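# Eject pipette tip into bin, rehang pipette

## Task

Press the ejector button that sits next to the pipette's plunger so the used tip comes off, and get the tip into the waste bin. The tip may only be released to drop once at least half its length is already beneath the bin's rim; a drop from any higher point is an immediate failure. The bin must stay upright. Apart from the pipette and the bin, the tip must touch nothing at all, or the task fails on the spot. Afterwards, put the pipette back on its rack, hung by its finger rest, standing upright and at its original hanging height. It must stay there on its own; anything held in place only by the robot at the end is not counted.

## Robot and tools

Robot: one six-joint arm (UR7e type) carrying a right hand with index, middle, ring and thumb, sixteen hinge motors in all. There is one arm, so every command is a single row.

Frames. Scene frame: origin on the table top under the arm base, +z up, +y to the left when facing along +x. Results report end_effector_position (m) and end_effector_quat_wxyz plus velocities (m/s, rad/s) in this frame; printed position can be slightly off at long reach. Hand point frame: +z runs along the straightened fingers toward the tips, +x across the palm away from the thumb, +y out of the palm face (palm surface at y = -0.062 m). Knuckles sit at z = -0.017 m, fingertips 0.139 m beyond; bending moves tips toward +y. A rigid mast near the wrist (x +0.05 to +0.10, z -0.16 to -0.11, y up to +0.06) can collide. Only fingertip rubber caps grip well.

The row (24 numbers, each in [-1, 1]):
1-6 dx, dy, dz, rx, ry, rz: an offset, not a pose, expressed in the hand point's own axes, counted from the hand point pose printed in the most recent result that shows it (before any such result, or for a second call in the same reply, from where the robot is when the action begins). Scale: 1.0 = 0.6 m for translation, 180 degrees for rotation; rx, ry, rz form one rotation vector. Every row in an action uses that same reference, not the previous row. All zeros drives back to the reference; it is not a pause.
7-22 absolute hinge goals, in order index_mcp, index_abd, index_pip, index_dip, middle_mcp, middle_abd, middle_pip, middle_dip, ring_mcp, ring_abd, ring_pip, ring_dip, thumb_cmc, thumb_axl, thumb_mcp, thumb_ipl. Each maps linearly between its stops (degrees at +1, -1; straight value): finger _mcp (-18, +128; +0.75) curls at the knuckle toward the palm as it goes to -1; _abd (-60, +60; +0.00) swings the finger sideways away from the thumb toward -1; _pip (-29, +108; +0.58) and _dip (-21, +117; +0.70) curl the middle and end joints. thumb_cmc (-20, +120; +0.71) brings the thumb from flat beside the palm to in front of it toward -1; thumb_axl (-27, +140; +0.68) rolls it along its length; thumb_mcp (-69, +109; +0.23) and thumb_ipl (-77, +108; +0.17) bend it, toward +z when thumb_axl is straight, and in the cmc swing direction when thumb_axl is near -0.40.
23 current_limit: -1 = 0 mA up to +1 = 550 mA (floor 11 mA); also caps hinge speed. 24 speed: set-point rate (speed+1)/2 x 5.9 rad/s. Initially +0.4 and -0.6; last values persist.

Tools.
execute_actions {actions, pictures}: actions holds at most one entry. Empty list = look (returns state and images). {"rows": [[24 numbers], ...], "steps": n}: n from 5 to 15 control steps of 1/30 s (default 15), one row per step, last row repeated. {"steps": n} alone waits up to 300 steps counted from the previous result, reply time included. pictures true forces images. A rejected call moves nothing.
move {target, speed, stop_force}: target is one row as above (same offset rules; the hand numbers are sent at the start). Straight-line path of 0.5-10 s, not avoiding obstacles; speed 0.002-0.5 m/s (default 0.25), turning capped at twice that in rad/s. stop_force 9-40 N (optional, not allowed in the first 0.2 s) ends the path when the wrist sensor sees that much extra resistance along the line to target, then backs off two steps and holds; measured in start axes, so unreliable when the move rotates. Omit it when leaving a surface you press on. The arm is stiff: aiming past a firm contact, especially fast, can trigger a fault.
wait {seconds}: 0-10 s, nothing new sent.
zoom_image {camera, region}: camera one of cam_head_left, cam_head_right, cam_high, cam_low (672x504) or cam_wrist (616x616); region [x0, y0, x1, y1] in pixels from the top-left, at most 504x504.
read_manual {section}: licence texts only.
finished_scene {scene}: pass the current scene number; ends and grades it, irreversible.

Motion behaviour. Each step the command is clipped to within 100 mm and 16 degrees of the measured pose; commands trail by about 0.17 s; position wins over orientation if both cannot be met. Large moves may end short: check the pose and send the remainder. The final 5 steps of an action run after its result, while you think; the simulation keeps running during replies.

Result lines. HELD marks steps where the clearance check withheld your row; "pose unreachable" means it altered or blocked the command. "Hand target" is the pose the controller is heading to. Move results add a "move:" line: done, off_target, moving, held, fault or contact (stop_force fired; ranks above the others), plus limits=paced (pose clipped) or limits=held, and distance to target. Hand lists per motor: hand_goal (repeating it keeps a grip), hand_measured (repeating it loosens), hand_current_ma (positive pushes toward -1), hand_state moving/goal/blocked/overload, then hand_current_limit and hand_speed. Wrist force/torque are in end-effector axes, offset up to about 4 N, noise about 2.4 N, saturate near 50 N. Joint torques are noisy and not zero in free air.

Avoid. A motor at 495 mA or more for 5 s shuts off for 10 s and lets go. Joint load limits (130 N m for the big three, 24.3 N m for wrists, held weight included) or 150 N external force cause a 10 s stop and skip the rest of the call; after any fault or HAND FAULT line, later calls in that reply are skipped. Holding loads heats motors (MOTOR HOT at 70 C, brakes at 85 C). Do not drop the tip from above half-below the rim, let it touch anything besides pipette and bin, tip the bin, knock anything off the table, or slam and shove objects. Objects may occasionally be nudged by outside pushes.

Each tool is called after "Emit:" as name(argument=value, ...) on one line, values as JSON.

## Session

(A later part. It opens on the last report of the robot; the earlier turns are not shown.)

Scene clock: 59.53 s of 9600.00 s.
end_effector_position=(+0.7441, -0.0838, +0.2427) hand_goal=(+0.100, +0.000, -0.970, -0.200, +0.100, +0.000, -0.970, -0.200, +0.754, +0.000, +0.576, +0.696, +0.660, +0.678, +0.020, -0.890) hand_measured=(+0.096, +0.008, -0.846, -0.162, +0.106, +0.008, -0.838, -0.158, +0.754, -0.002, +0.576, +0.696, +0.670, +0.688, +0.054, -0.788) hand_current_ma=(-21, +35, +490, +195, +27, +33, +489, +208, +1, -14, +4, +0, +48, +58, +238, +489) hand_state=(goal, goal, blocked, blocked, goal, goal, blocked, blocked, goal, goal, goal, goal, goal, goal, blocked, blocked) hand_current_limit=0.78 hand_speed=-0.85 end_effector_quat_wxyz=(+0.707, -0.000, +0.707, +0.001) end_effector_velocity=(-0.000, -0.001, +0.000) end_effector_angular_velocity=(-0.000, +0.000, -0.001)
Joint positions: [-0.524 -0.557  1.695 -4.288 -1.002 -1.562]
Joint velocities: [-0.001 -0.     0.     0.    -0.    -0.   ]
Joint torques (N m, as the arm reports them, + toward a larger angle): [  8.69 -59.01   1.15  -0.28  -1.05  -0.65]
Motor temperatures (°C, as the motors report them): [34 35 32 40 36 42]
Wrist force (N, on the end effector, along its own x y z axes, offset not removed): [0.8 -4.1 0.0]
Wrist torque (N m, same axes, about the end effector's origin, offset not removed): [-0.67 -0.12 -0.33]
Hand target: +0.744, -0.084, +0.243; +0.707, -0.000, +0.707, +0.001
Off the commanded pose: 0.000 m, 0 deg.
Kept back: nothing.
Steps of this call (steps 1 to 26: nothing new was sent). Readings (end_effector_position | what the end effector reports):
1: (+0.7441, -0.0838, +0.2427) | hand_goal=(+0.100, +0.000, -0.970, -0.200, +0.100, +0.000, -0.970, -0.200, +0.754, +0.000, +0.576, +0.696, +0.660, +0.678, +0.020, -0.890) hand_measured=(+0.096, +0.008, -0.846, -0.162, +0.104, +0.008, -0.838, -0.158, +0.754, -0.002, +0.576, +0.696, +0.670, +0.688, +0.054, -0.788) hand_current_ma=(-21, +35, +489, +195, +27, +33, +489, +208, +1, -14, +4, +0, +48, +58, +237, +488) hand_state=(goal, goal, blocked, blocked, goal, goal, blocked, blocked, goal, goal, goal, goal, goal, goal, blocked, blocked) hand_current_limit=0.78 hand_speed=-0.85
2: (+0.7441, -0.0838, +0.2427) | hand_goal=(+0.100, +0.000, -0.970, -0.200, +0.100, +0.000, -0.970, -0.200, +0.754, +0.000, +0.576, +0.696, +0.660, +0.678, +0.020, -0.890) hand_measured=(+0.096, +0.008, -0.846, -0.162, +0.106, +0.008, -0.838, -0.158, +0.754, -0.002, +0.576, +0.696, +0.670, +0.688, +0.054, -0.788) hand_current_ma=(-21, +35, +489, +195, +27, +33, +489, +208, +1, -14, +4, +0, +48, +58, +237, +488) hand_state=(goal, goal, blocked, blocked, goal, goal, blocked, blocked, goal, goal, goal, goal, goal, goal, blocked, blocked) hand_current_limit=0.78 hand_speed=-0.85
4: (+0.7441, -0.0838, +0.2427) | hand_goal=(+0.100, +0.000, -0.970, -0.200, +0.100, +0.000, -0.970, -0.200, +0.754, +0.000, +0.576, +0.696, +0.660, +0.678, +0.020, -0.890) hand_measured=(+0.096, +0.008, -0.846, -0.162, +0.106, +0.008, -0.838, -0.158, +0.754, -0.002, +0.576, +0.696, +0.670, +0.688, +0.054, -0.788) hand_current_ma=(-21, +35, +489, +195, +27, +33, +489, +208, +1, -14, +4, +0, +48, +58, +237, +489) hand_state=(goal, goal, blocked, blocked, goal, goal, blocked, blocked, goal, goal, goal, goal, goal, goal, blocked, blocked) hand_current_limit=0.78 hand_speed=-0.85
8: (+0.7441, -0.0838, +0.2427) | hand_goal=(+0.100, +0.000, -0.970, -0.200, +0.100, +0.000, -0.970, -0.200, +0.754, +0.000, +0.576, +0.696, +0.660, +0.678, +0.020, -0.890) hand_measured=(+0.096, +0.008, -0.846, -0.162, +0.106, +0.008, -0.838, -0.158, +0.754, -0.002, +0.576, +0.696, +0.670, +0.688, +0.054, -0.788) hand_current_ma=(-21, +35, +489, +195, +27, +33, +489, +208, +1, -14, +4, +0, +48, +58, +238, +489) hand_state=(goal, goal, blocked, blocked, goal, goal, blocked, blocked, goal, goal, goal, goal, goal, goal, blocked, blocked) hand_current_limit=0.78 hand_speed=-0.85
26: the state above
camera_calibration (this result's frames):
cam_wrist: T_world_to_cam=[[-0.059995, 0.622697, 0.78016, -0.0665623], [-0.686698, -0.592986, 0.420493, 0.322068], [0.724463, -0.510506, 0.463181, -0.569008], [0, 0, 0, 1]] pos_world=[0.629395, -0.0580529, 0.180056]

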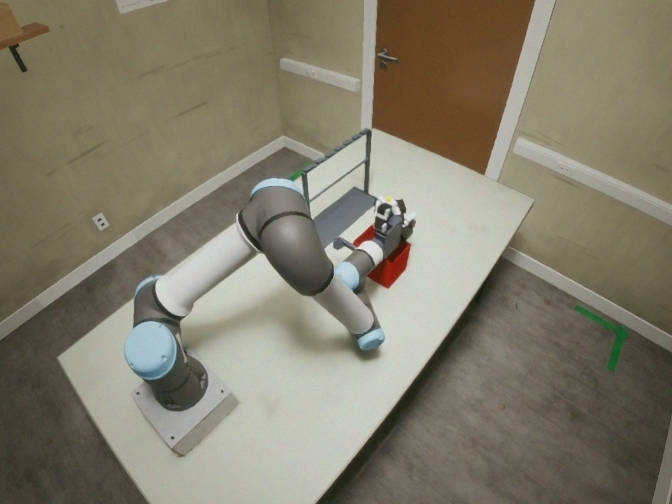

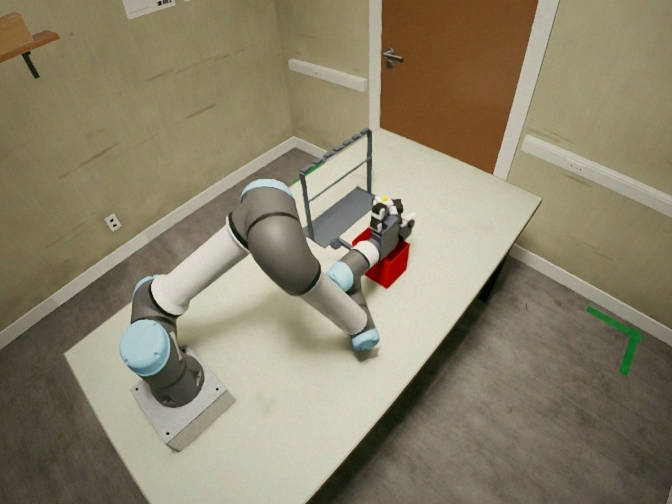

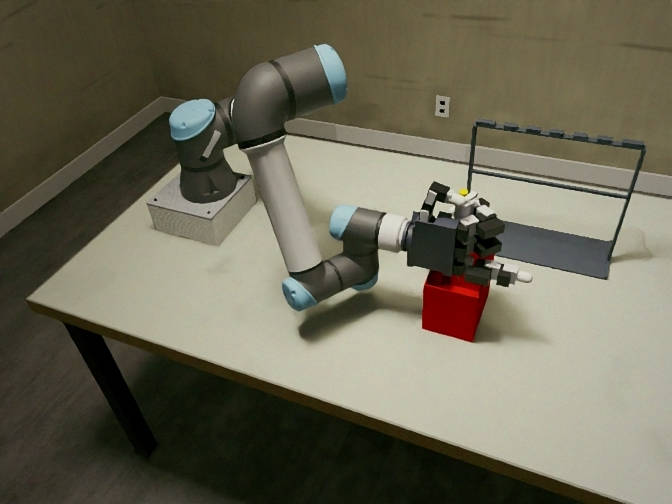

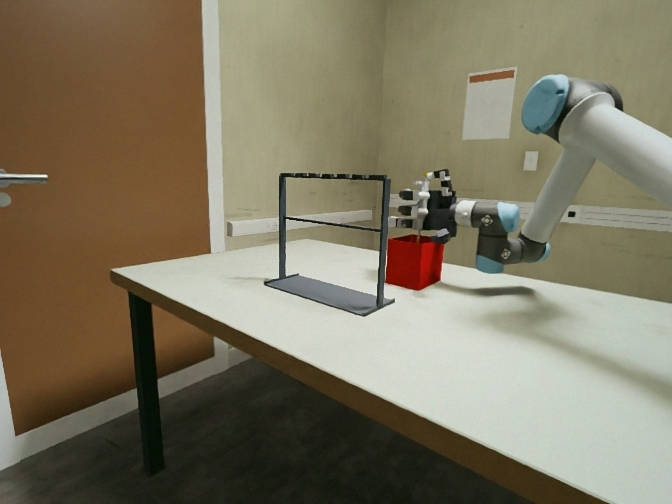

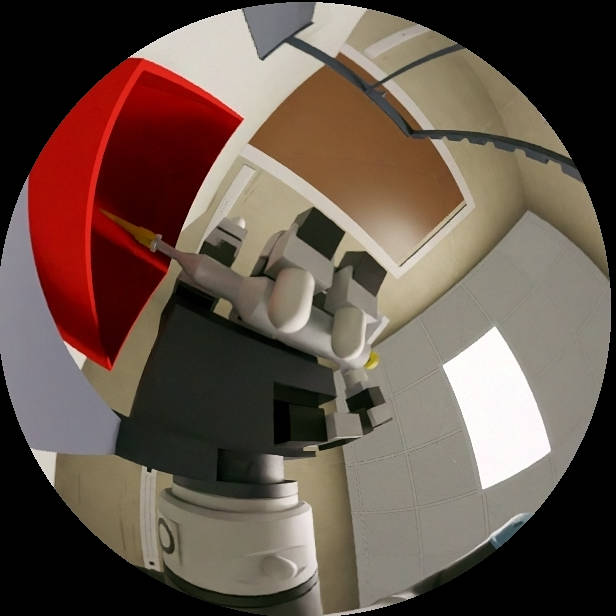

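Emit:
execute_actions(actions=[{"rows": [[0,0,0,0,0,0, 0.1,0,-0.97,-0.2, 0.1,0,-0.97,-0.2, 0.754,0,0.576,0.696, 0.66,0.678,-0.06,-0.95, 1.0,-0.5]], "steps": 15}])

Emit:
execute_actions(actions=[{"rows": [[0,0,0,0,0,0, 0.1,0,-0.97,-0.2, 0.1,0,-0.97,-0.2, 0.754,0,0.576,0.696, 0.66,0.678,-0.06,-0.95, 1.0,-0.5],[0,0,0,0,0,0, 0.1,0,-0.97,-0.2, 0.1,0,-0.97,-0.2, 0.754,0,0.576,0.696, 0.66,0.678,-0.06,-0.95, 1.0,-0.5],[0,0,0,0,0,0, 0.1,0,-0.97,-0.2, 0.1,0,-0.97,-0.2, 0.754,0,0.576,0.696, 0.66,0.678,-0.06,-0.95, 1.0,-0.5],[0,0,0,0,0,0, 0.1,0,-0.97,-0.2, 0.1,0,-0.97,-0.2, 0.754,0,0.576,0.696, 0.66,0.678,-0.06,-0.95, 1.0,-0.5],[0,0,0,0,0,0, 0.1,0,-0.97,-0.2, 0.1,0,-0.97,-0.2, 0.754,0,0.576,0.696, 0.66,0.678,-0.06,-0.95, 1.0,-0.5],[0,0,0,0,0,0, 0.1,0,-0.97,-0.2, 0.1,0,-0.97,-0.2, 0.754,0,0.576,0.696, 0.66,0.678,-0.06,-0.95, 1.0,-0.5],[0,0,0,0,0,0, 0.1,0,-0.97,-0.2, 0.1,0,-0.97,-0.2, 0.754,0,0.576,0.696, 0.66,0.678,-0.06,-0.95, 1.0,-0.5],[0,0,0,0,0,0, 0.1,0,-0.97,-0.2, 0.1,0,-0.97,-0.2, 0.754,0,0.576,0.696, 0.66,0.678,-0.06,-0.95, 1.0,-0.5],[0,0,0,0,0,0, 0.1,0,-0.97,-0.2, 0.1,0,-0.97,-0.2, 0.754,0,0.576,0.696, 0.66,0.678,-0.06,-0.95, 1.0,-0.5],[0,0,0,0,0,0, 0.1,0,-0.97,-0.2, 0.1,0,-0.97,-0.2, 0.754,0,0.576,0.696, 0.66,0.678,-0.06,-0.95, 1.0,-0.5],[0,0,0,0,0,0, 0.1,0,-0.97,-0.2, 0.1,0,-0.97,-0.2, 0.754,0,0.576,0.696, 0.66,0.678,-0.06,-0.95, 1.0,-0.5],[0,0,0,0,0,0, 0.1,0,-0.97,-0.2, 0.1,0,-0.97,-0.2, 0.754,0,0.576,0.696, 0.66,0.678,-0.06,-0.95, 1.0,-0.5],[0,0,0,0,0,0, 0.1,0,-0.97,-0.2, 0.1,0,-0.97,-0.2, 0.754,0,0.576,0.696, 0.66,0.678,-0.06,-0.95, 1.0,-0.5],[0,0,0,0,0,0, 0.1,0,-0.97,-0.2, 0.1,0,-0.97,-0.2, 0.754,0,0.576,0.696, 0.66,0.678,-0.06,-0.95, 1.0,-0.5],[0,0,0,0,0,0, 0.1,0,-0.97,-0.2, 0.1,0,-0.97,-0.2, 0.754,0,0.576,0.696, 0.66,0.678,-0.06,-0.95, 0.78,-0.5]], "steps": 15}], pictures=true)

Scene clock: 62.77 s of 9600.00 s.
end_effector_position=(+0.7441, -0.0838, +0.2427) hand_goal=(+0.100, +0.000, -0.970, -0.200, +0.100, +0.000, -0.970, -0.200, +0.754, +0.000, +0.576, +0.696, +0.660, +0.678, -0.060, -0.950) hand_measured=(+0.096, +0.008, -0.848, -0.162, +0.106, +0.008, -0.840, -0.158, +0.754, -0.002, +0.576, +0.696, +0.670, +0.688, +0.054, -0.792) hand_current_ma=(-23, +38, +550, +196, +29, +37, +550, +208, +1, -14, +4, +0, +51, +62, +550, +550) hand_state=(goal, goal, blocked, blocked, goal, goal, blocked, blocked, goal, goal, goal, goal, goal, goal, blocked, blocked) hand_current_limit=1.00 hand_speed=-0.50 end_effector_quat_wxyz=(+0.707, -0.000, +0.707, +0.001) end_effector_velocity=(+0.000, -0.000, -0.000) end_effector_angular_velocity=(+0.001, +0.001, -0.001)
Joint positions: [-0.524 -0.557  1.695 -4.288 -1.002 -1.562]
Joint velocities: [-0.     0.     0.     0.001 -0.001 -0.   ]
Joint torques (N m, as the arm reports them, + toward a larger angle): [  8.93 -59.17  -0.19  -0.8   -1.09  -0.57]
Motor temperatures (°C, as the motors report them): [34 35 32 40 36 42]
Wrist force (N, on the end effector, along its own x y z axes, offset not removed): [-2.8 0.8 0.7]
Wrist torque (N m, same axes, about the end effector's origin, offset not removed): [0.00 0.33 -0.51]
Steps of this call (steps 1 to 87: nothing new was sent; steps 88 to 97: the first 10 steps of this action). Readings (end_effector_position | what the end effector reports):
88: (+0.7441, -0.0838, +0.2427) | hand_goal=(+0.100, +0.000, -0.970, -0.200, +0.100, +0.000, -0.970, -0.200, +0.754, +0.000, +0.576, +0.696, +0.660, +0.678, -0.060, -0.950) hand_measured=(+0.096, +0.008, -0.846, -0.162, +0.106, +0.008, -0.838, -0.158, +0.754, -0.002, +0.576, +0.696, +0.670, +0.688, +0.054, -0.788) hand_current_ma=(-21, +35, +490, +195, +27, +33, +490, +208, +1, -14, +4, +0, +48, +58, +238, +489) hand_state=(goal, goal, blocked, blocked, goal, goal, blocked, blocked, goal, goal, goal, goal, goal, goal, moving, moving) hand_current_limit=1.00 hand_speed=-0.50
89: (+0.7441, -0.0838, +0.2427) | hand_goal=(+0.100, +0.000, -0.970, -0.200, +0.100, +0.000, -0.970, -0.200, +0.754, +0.000, +0.576, +0.696, +0.660, +0.678, -0.060, -0.950) hand_measured=(+0.096, +0.008, -0.846, -0.162, +0.106, +0.008, -0.838, -0.158, +0.754, -0.002, +0.576, +0.696, +0.670, +0.688, +0.054, -0.790) hand_current_ma=(-22, +36, +533, +195, +28, +34, +532, +208, +1, -14, +4, +0, +48, +59, +476, +527) hand_state=(goal, goal, moving, blocked, goal, goal, moving, blocked, goal, goal, goal, goal, goal, goal, moving, moving) hand_current_limit=1.00 hand_speed=-0.50
91: (+0.7441, -0.0838, +0.2427) | hand_goal=(+0.100, +0.000, -0.970, -0.200, +0.100, +0.000, -0.970, -0.200, +0.754, +0.000, +0.576, +0.696, +0.660, +0.678, -0.060, -0.950) hand_measured=(+0.096, +0.008, -0.848, -0.162, +0.106, +0.008, -0.840, -0.158, +0.754, -0.002, +0.576, +0.696, +0.670, +0.688, +0.054, -0.792) hand_current_ma=(-23, +39, +550, +196, +29, +37, +550, +208, +1, -14, +4, +0, +51, +62, +550, +550) hand_state=(goal, goal, blocked, blocked, goal, goal, blocked, blocked, goal, goal, goal, goal, goal, goal, blocked, moving) hand_current_limit=1.00 hand_speed=-0.50
95: (+0.7441, -0.0838, +0.2427) | hand_goal=(+0.100, +0.000, -0.970, -0.200, +0.100, +0.000, -0.970, -0.200, +0.754, +0.000, +0.576, +0.696, +0.660, +0.678, -0.060, -0.950) hand_measured=(+0.096, +0.008, -0.848, -0.162, +0.106, +0.008, -0.840, -0.158, +0.754, -0.002, +0.576, +0.696, +0.670, +0.688, +0.054, -0.792) hand_current_ma=(-23, +38, +550, +196, +29, +37, +550, +208, +1, -14, +4, +0, +51, +62, +550, +550) hand_state=(goal, goal, blocked, blocked, goal, goal, blocked, blocked, goal, goal, goal, goal, goal, goal, blocked, blocked) hand_current_limit=1.00 hand_speed=-0.50
97: the state above

Scene clock: 63.27 s of 9600.00 s.
end_effector_position=(+0.7441, -0.0838, +0.2427) hand_goal=(+0.100, +0.000, -0.970, -0.200, +0.100, +0.000, -0.970, -0.200, +0.754, +0.000, +0.576, +0.696, +0.660, +0.678, -0.060, -0.950) hand_measured=(+0.096, +0.008, -0.848, -0.162, +0.106, +0.008, -0.840, -0.158, +0.754, -0.002, +0.576, +0.696, +0.670, +0.688, +0.054, -0.792) hand_current_ma=(-23, +38, +550, +196, +29, +37, +550, +208, +1, -14, +4, +0, +51, +62, +550, +550) hand_state=(goal, goal, blocked, blocked, goal, goal, blocked, blocked, goal, goal, goal, goal, goal, goal, blocked, blocked) hand_current_limit=1.00 hand_speed=-0.50 end_effector_quat_wxyz=(+0.707, -0.000, +0.707, +0.001) end_effector_velocity=(-0.000, -0.000, +0.000) end_effector_angular_velocity=(-0.001, -0.001, -0.002)
Joint positions: [-0.524 -0.557  1.695 -4.288 -1.002 -1.562]
Joint velocities: [-0.    -0.     0.001 -0.002 -0.002 -0.   ]
Joint torques (N m, as the arm reports them, + toward a larger angle): [  8.94 -58.52  -0.07  -0.95  -1.16  -0.35]
Motor temperatures (°C, as the motors report them): [34 35 32 40 36 42]
Wrist force (N, on the end effector, along its own x y z axes, offset not removed): [2.3 0.9 3.7]
Wrist torque (N m, same axes, about the end effector's origin, offset not removed): [-0.21 -0.27 -0.08]
Off your previous action's commanded pose: 0.000 m, 0 deg at its last step (step 5 of this call).
Steps of this call (steps 1 to 5: the last 5 steps of your previous action; steps 6 to 15: the first 10 steps of this action, its rows measured from where the robot was after step 5). Readings (end_effector_position | what the end effector reports):
5: (+0.7441, -0.0838, +0.2427) | hand_goal=(+0.100, +0.000, -0.970, -0.200, +0.100, +0.000, -0.970, -0.200, +0.754, +0.000, +0.576, +0.696, +0.660, +0.678, -0.060, -0.950) hand_measured=(+0.096, +0.008, -0.848, -0.162, +0.106, +0.008, -0.840, -0.158, +0.754, -0.002, +0.576, +0.696, +0.670, +0.688, +0.054, -0.792) hand_current_ma=(-23, +38, +550, +196, +29, +37, +550, +208, +1, -14, +4, +0, +51, +62, +550, +550) hand_state=(goal, goal, blocked, blocked, goal, goal, blocked, blocked, goal, goal, goal, goal, goal, goal, blocked, blocked) hand_current_limit=1.00 hand_speed=-0.50
6: (+0.7441, -0.0838, +0.2427) | hand_goal=(+0.100, +0.000, -0.970, -0.200, +0.100, +0.000, -0.970, -0.200, +0.754, +0.000, +0.576, +0.696, +0.660, +0.678, -0.060, -0.950) hand_measured=(+0.096, +0.008, -0.848, -0.162, +0.106, +0.008, -0.840, -0.158, +0.754, -0.002, +0.576, +0.696, +0.670, +0.688, +0.054, -0.792) hand_current_ma=(-23, +38, +550, +196, +29, +37, +550, +208, +1, -14, +4, +0, +51, +62, +550, +550) hand_state=(goal, goal, blocked, blocked, goal, goal, blocked, blocked, goal, goal, goal, goal, goal, goal, blocked, blocked) hand_current_limit=1.00 hand_speed=-0.50
7: (+0.7441, -0.0838, +0.2427) | hand_goal=(+0.100, +0.000, -0.970, -0.200, +0.100, +0.000, -0.970, -0.200, +0.754, +0.000, +0.576, +0.696, +0.660, +0.678, -0.060, -0.950) hand_measured=(+0.096, +0.008, -0.848, -0.162, +0.106, +0.008, -0.840, -0.158, +0.754, -0.002, +0.576, +0.696, +0.670, +0.688, +0.054, -0.792) hand_current_ma=(-23, +38, +550, +196, +29, +37, +550, +208, +1, -14, +4, +0, +51, +62, +550, +550) hand_state=(goal, goal, blocked, blocked, goal, goal, blocked, blocked, goal, goal, goal, goal, goal, goal, blocked, blocked) hand_current_limit=1.00 hand_speed=-0.50
9: (+0.7441, -0.0838, +0.2427) | hand_goal=(+0.100, +0.000, -0.970, -0.200, +0.100, +0.000, -0.970, -0.200, +0.754, +0.000, +0.576, +0.696, +0.660, +0.678, -0.060, -0.950) hand_measured=(+0.096, +0.008, -0.848, -0.162, +0.106, +0.008, -0.840, -0.158, +0.754, -0.002, +0.576, +0.696, +0.670, +0.688, +0.054, -0.792) hand_current_ma=(-23, +38, +550, +196, +29, +37, +550, +208, +1, -14, +4, +0, +51, +62, +550, +550) hand_state=(goal, goal, blocked, blocked, goal, goal, blocked, blocked, goal, goal, goal, goal, goal, goal, blocked, blocked) hand_current_limit=1.00 hand_speed=-0.50
13: (+0.7441, -0.0838, +0.2427) | hand_goal=(+0.100, +0.000, -0.970, -0.200, +0.100, +0.000, -0.970, -0.200, +0.754, +0.000, +0.576, +0.696, +0.660, +0.678, -0.060, -0.950) hand_measured=(+0.096, +0.008, -0.848, -0.162, +0.106, +0.008, -0.840, -0.158, +0.754, -0.002, +0.576, +0.696, +0.670, +0.688, +0.054, -0.792) hand_current_ma=(-23, +38, +550, +196, +29, +37, +550, +208, +1, -14, +4, +0, +51, +62, +550, +550) hand_state=(goal, goal, blocked, blocked, goal, goal, blocked, blocked, goal, goal, goal, goal, goal, goal, blocked, blocked) hand_current_limit=1.00 hand_speed=-0.50
15: the state above
camera_calibration (this result's frames):
cam_wrist: T_world_to_cam=[[-0.0599949, 0.622697, 0.78016, -0.0665624], [-0.686698, -0.592986, 0.420493, 0.322068], [0.724463, -0.510506, 0.463181, -0.569008], [0, 0, 0, 1]] pos_world=[0.629395, -0.058053, 0.180056]

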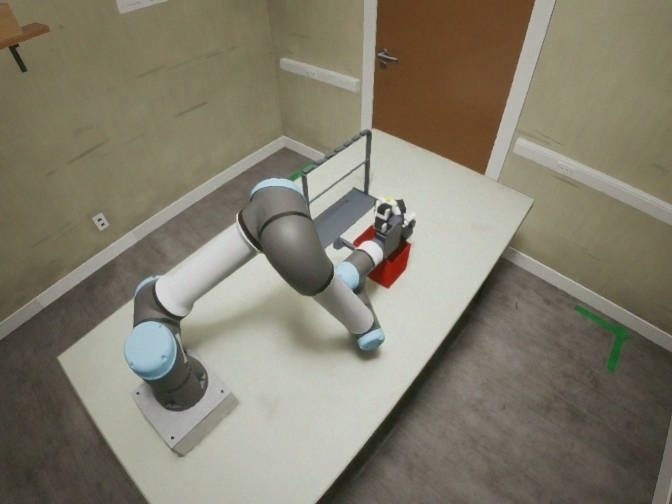

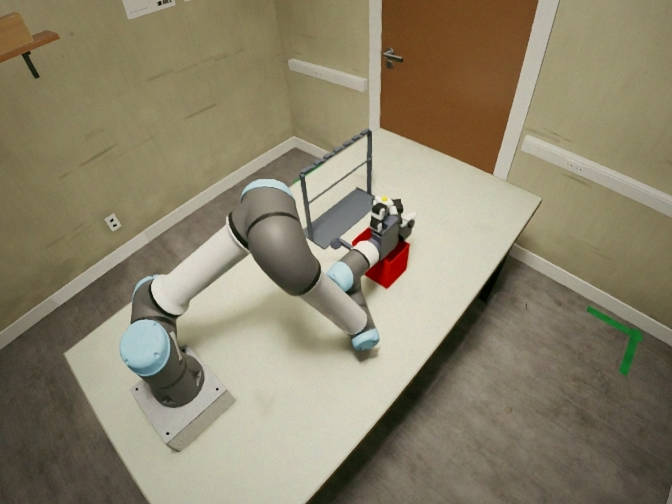

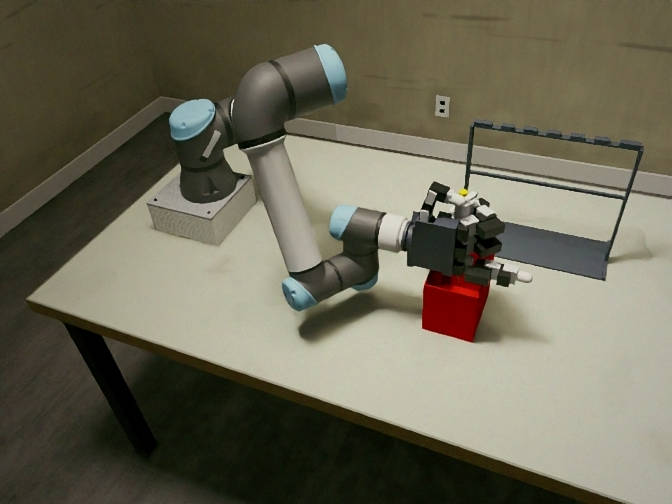

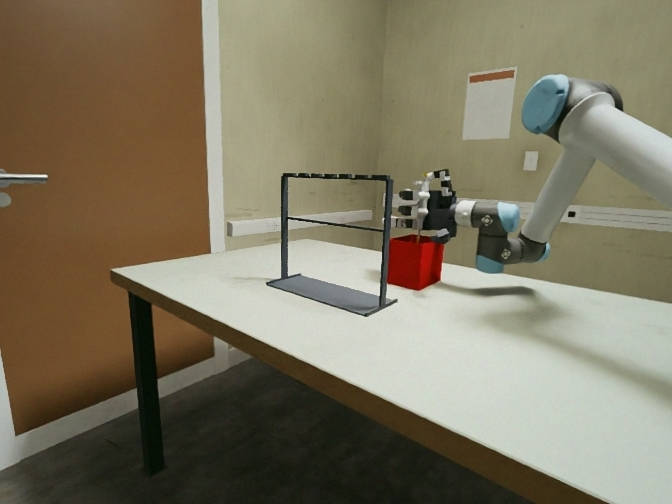

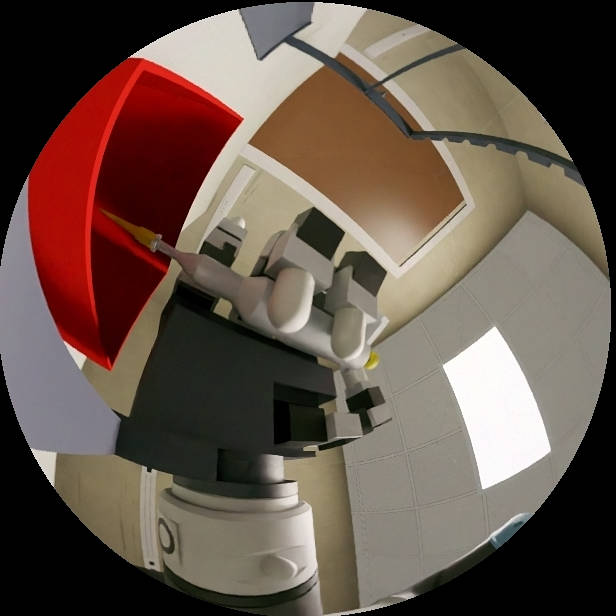

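Emit:
move(target=[0,0,0,0,0,0, 0.1,0,-0.97,-0.2, 0.1,0,-0.97,-0.2, 0.754,0,0.576,0.696, 0.714,0.678,0.4,0.168, 0.78,-0.5])

Emit:
zoom_image(camera="cam_high", region=[430, 176, 500, 232])

Emit:
zoom_image(camera="cam_head_left", region=[365, 185, 415, 225])

Emit:
zoom_image(camera="cam_low", region=[408, 166, 448, 196])

Emit:
zoom_image(camera="cam_wrist", region=[310, 310, 410, 430])

Scene clock: 64.93 s of 9600.00 s.
end_effector_position=(+0.7441, -0.0838, +0.2427) hand_goal=(+0.100, +0.000, -0.970, -0.200, +0.100, +0.000, -0.970, -0.200, +0.754, +0.000, +0.576, +0.696, +0.714, +0.678, +0.400, +0.168) hand_measured=(+0.096, +0.008, -0.848, -0.162, +0.104, +0.008, -0.842, -0.158, +0.754, -0.002, +0.576, +0.696, +0.712, +0.678, +0.400, +0.166) hand_current_ma=(-19, +35, +489, +196, +21, +37, +489, +208, +1, -14, +4, +0, -13, +2, -3, -11) hand_state=(goal, goal, blocked, blocked, goal, goal, blocked, blocked, goal, goal, goal, goal, goal, goal, goal, goal) hand_current_limit=0.78 hand_speed=-0.50 end_effector_quat_wxyz=(+0.707, -0.000, +0.707, +0.001) end_effector_velocity=(+0.000, +0.000, -0.000) end_effector_angular_velocity=(+0.000, +0.000, -0.000)
Joint positions: [-0.524 -0.557  1.695 -4.288 -1.002 -1.562]
Joint velocities: [ 0.001  0.     0.    -0.    -0.001  0.   ]
Joint torques (N m, as the arm reports them, + toward a larger angle): [  8.54 -58.31  -1.04  -0.89  -1.13  -0.68]
Motor temperatures (°C, as the motors report them): [34 35 32 40 36 42]
Wrist force (N, on the end effector, along its own x y z axes, offset not removed): [-2.7 -1.7 -0.8]
Wrist torque (N m, same axes, about the end effector's origin, offset not removed): [-0.36 0.30 -0.39]
Hand target: +0.744, -0.084, +0.243; +0.707, -0.000, +0.707, +0.001
Off your previous action's commanded pose: 0.000 m, 0 deg at its last step (step 5 of this call).
Off the commanded pose: 0.000 m, 0 deg.
Kept back: nothing.
move: done
camera_calibration (this result's frames):
cam_wrist: T_world_to_cam=[[-0.0599948, 0.622697, 0.78016, -0.0665624], [-0.686698, -0.592986, 0.420493, 0.322068], [0.724463, -0.510507, 0.46318, -0.569008], [0, 0, 0, 1]] pos_world=[0.629395, -0.058053, 0.180056]

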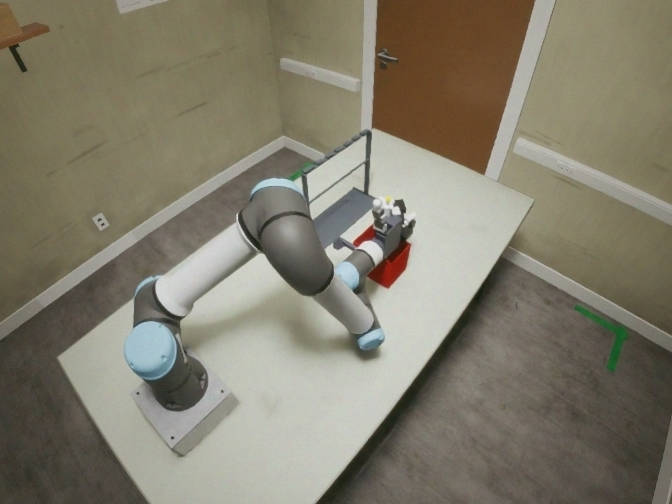

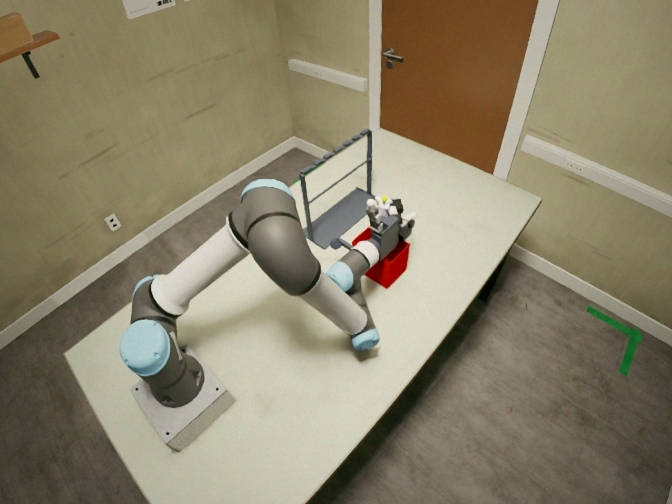

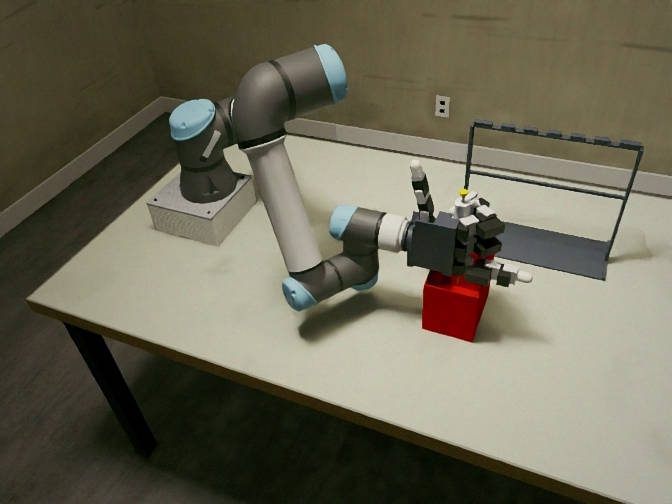

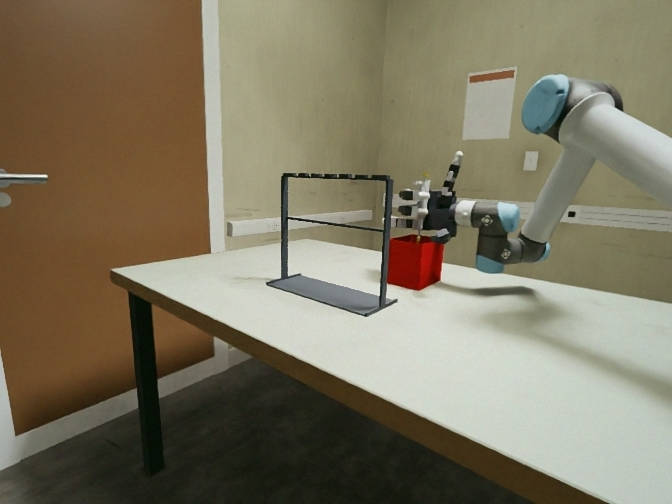

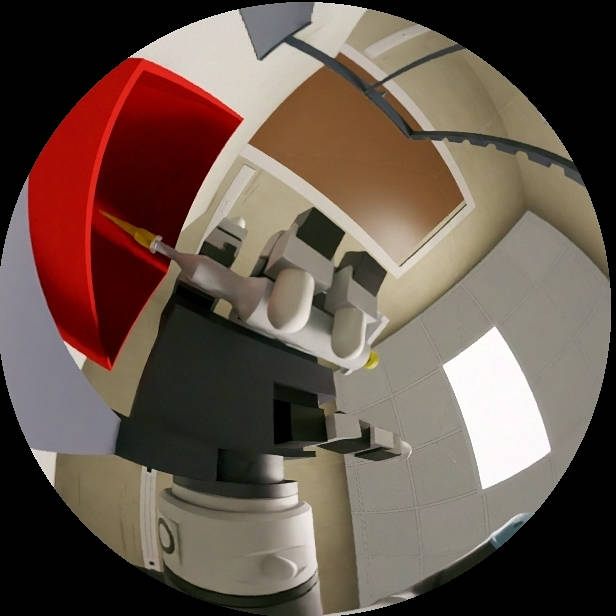

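Region (430, 176, 500, 232) of cam_high's 672x504 image, scaled by 7.200, with more detail than that image has; it fills the top 403 rows of this view, and the rest is white.

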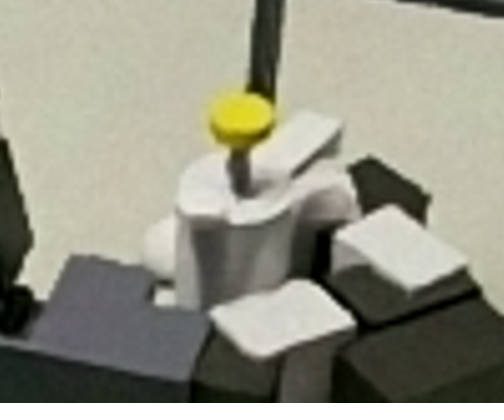

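Region (365, 185, 415, 225) of cam_head_left's 672x504 image, scaled by 10.080, with more detail than that image has; it fills the top 403 rows of this view, and the rest is white.

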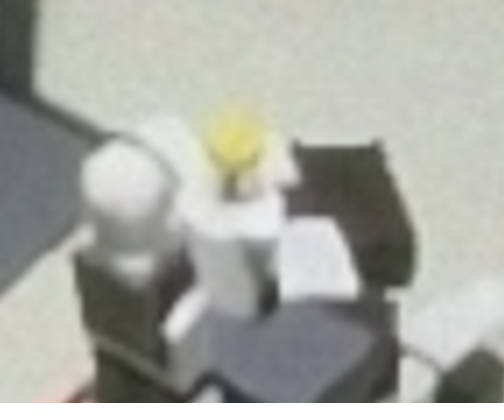

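Region (408, 166, 448, 196) of cam_low's 672x504 image, scaled by 12.600, with more detail than that image has; it fills the top 378 rows of this view, and the rest is white.

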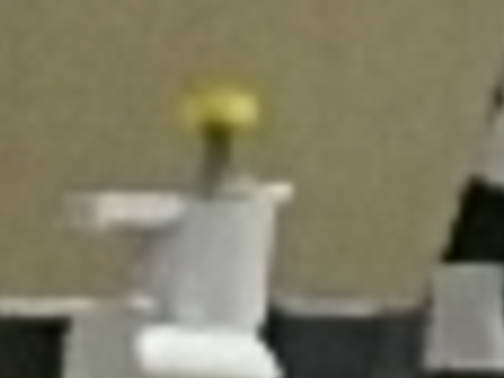

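Region (310, 310, 410, 430) of cam_wrist's 616x616 image, scaled by 4.200, with more detail than that image has.

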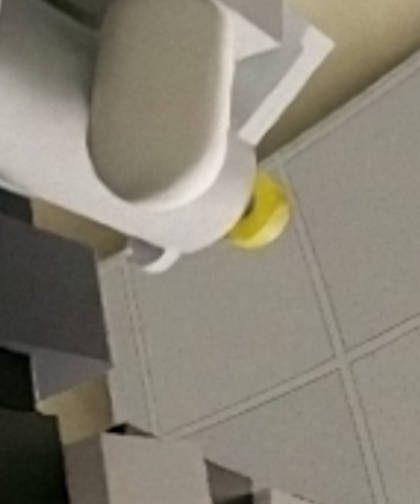

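Emit:
zoom_image(camera="cam_wrist", region=[90, 200, 210, 290])

Region (90, 200, 210, 290) of cam_wrist's 616x616 image, scaled by 4.200, with more detail than that image has; it fills the top 378 rows of this view, and the rest is white.

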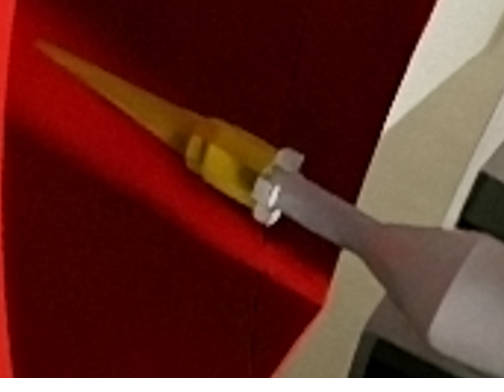

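Emit:
move(target=[0,0,0,0,0,0, 0.1,0,-0.97,-0.2, 0.1,0,-0.97,-0.2, 0.754,0,0.576,0.696, 0.80,0.678,0.17,-0.82, 0.78,-0.5])

Emit:
zoom_image(camera="cam_high", region=[430, 176, 500, 232])

Emit:
zoom_image(camera="cam_head_right", region=[360, 185, 410, 225])

Emit:
zoom_image(camera="cam_low", region=[408, 166, 448, 196])

Emit:
zoom_image(camera="cam_wrist", region=[310, 310, 410, 430])

Scene clock: 67.97 s of 9600.00 s.
end_effector_position=(+0.7441, -0.0838, +0.2427) hand_goal=(+0.100, +0.000, -0.970, -0.200, +0.100, +0.000, -0.970, -0.200, +0.754, +0.000, +0.576, +0.696, +0.800, +0.678, +0.170, -0.820) hand_measured=(+0.096, +0.008, -0.848, -0.162, +0.104, +0.008, -0.842, -0.158, +0.754, -0.002, +0.576, +0.696, +0.800, +0.678, +0.170, -0.820) hand_current_ma=(-19, +35, +490, +196, +21, +37, +490, +208, +1, -14, +4, +0, -4, +2, +0, +3) hand_state=(goal, goal, blocked, blocked, goal, goal, blocked, blocked, goal, goal, goal, goal, goal, goal, goal, goal) hand_current_limit=0.78 hand_speed=-0.50 end_effector_quat_wxyz=(+0.707, -0.000, +0.707, +0.001) end_effector_velocity=(+0.000, -0.000, +0.000) end_effector_angular_velocity=(-0.000, -0.000, +0.001)
Joint positions: [-0.524 -0.557  1.695 -4.288 -1.002 -1.562]
Joint velocities: [-0.    -0.    -0.     0.     0.001  0.   ]
Joint torques (N m, as the arm reports them, + toward a larger angle): [  8.5  -57.84  -1.14  -0.96  -1.22  -0.66]
Motor temperatures (°C, as the motors report them): [34 35 32 40 36 42]
Wrist force (N, on the end effector, along its own x y z axes, offset not removed): [-3.1 -3.6 4.5]
Wrist torque (N m, same axes, about the end effector's origin, offset not removed): [-0.92 0.22 -0.51]
Hand target: +0.744, -0.084, +0.243; +0.707, -0.000, +0.707, +0.001
Off the commanded pose: 0.000 m, 0 deg.
Kept back: nothing.
move: done
camera_calibration (this result's frames):
cam_wrist: T_world_to_cam=[[-0.059995, 0.622697, 0.78016, -0.0665623], [-0.686698, -0.592985, 0.420493, 0.322068], [0.724463, -0.510506, 0.463181, -0.569008], [0, 0, 0, 1]] pos_world=[0.629395, -0.0580529, 0.180056]

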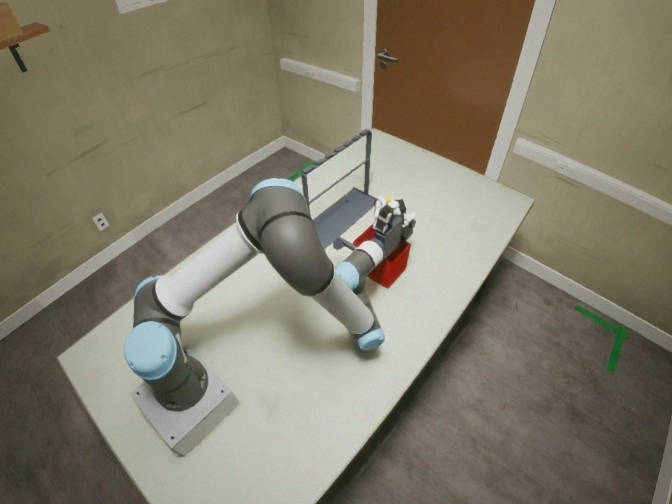

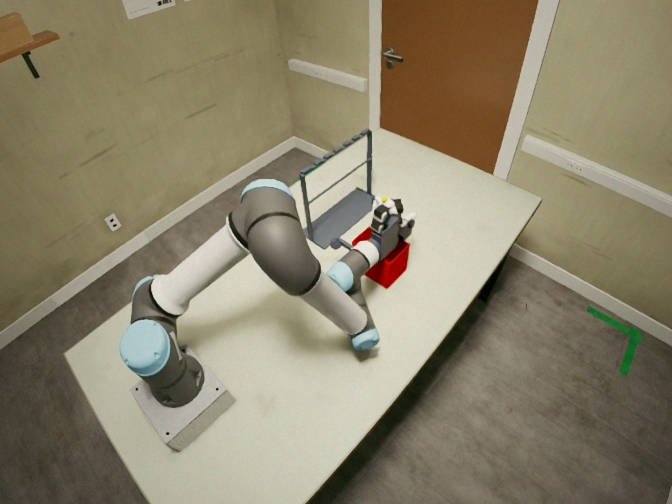

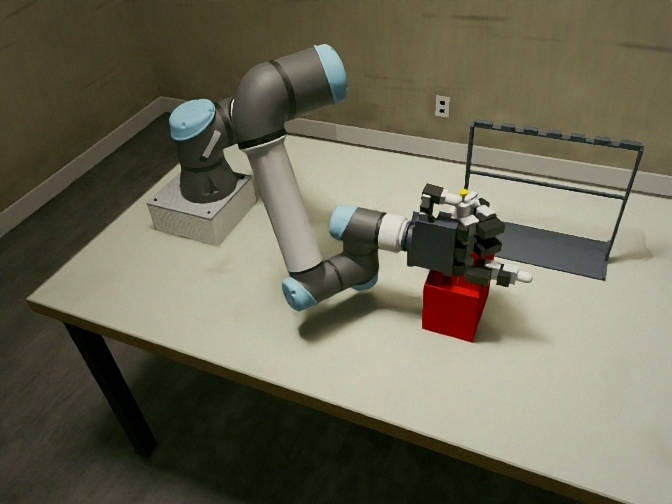

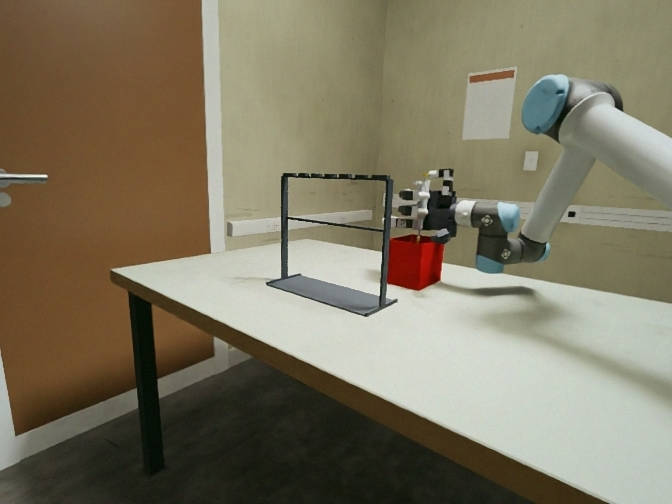

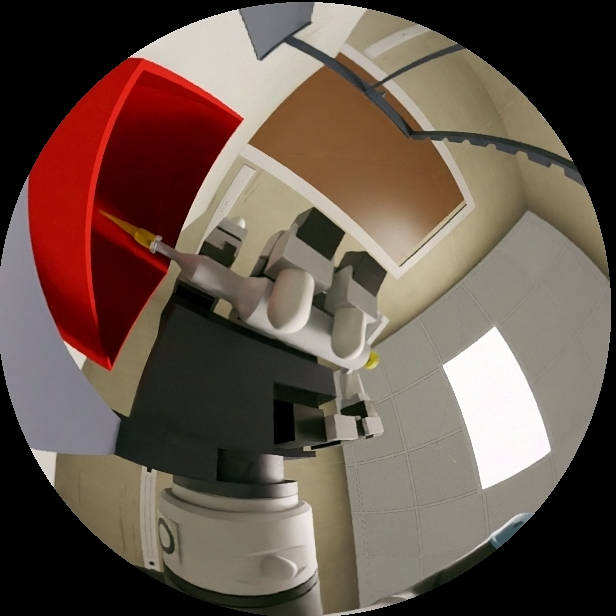

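Region (430, 176, 500, 232) of cam_high's 672x504 image, scaled by 7.200, with more detail than that image has; it fills the top 403 rows of this view, and the rest is white.

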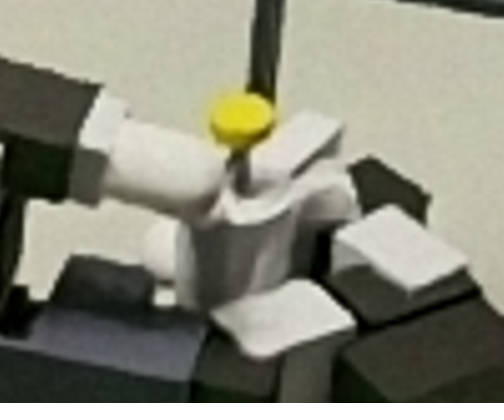

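Region (360, 185, 410, 225) of cam_head_right's 672x504 image, scaled by 10.080, with more detail than that image has; it fills the top 403 rows of this view, and the rest is white.

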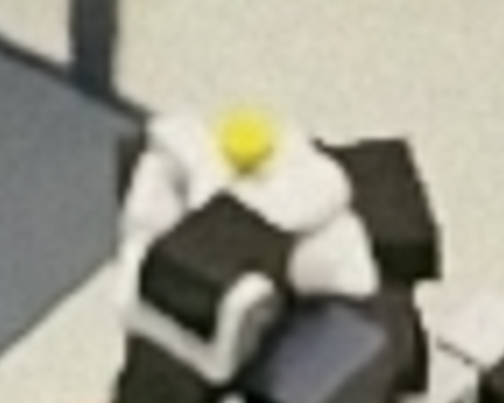

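Region (408, 166, 448, 196) of cam_low's 672x504 image, scaled by 12.600, with more detail than that image has; it fills the top 378 rows of this view, and the rest is white.

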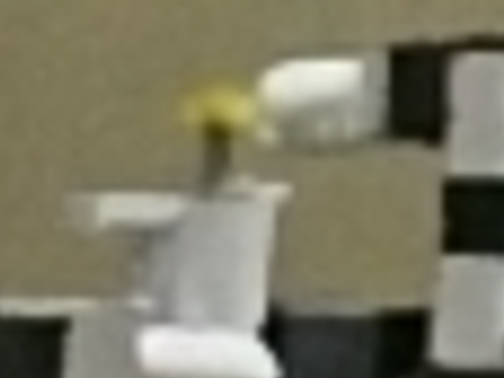

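Region (310, 310, 410, 430) of cam_wrist's 616x616 image, scaled by 4.200, with more detail than that image has.

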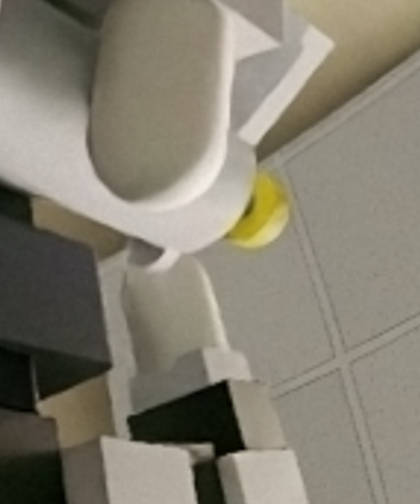

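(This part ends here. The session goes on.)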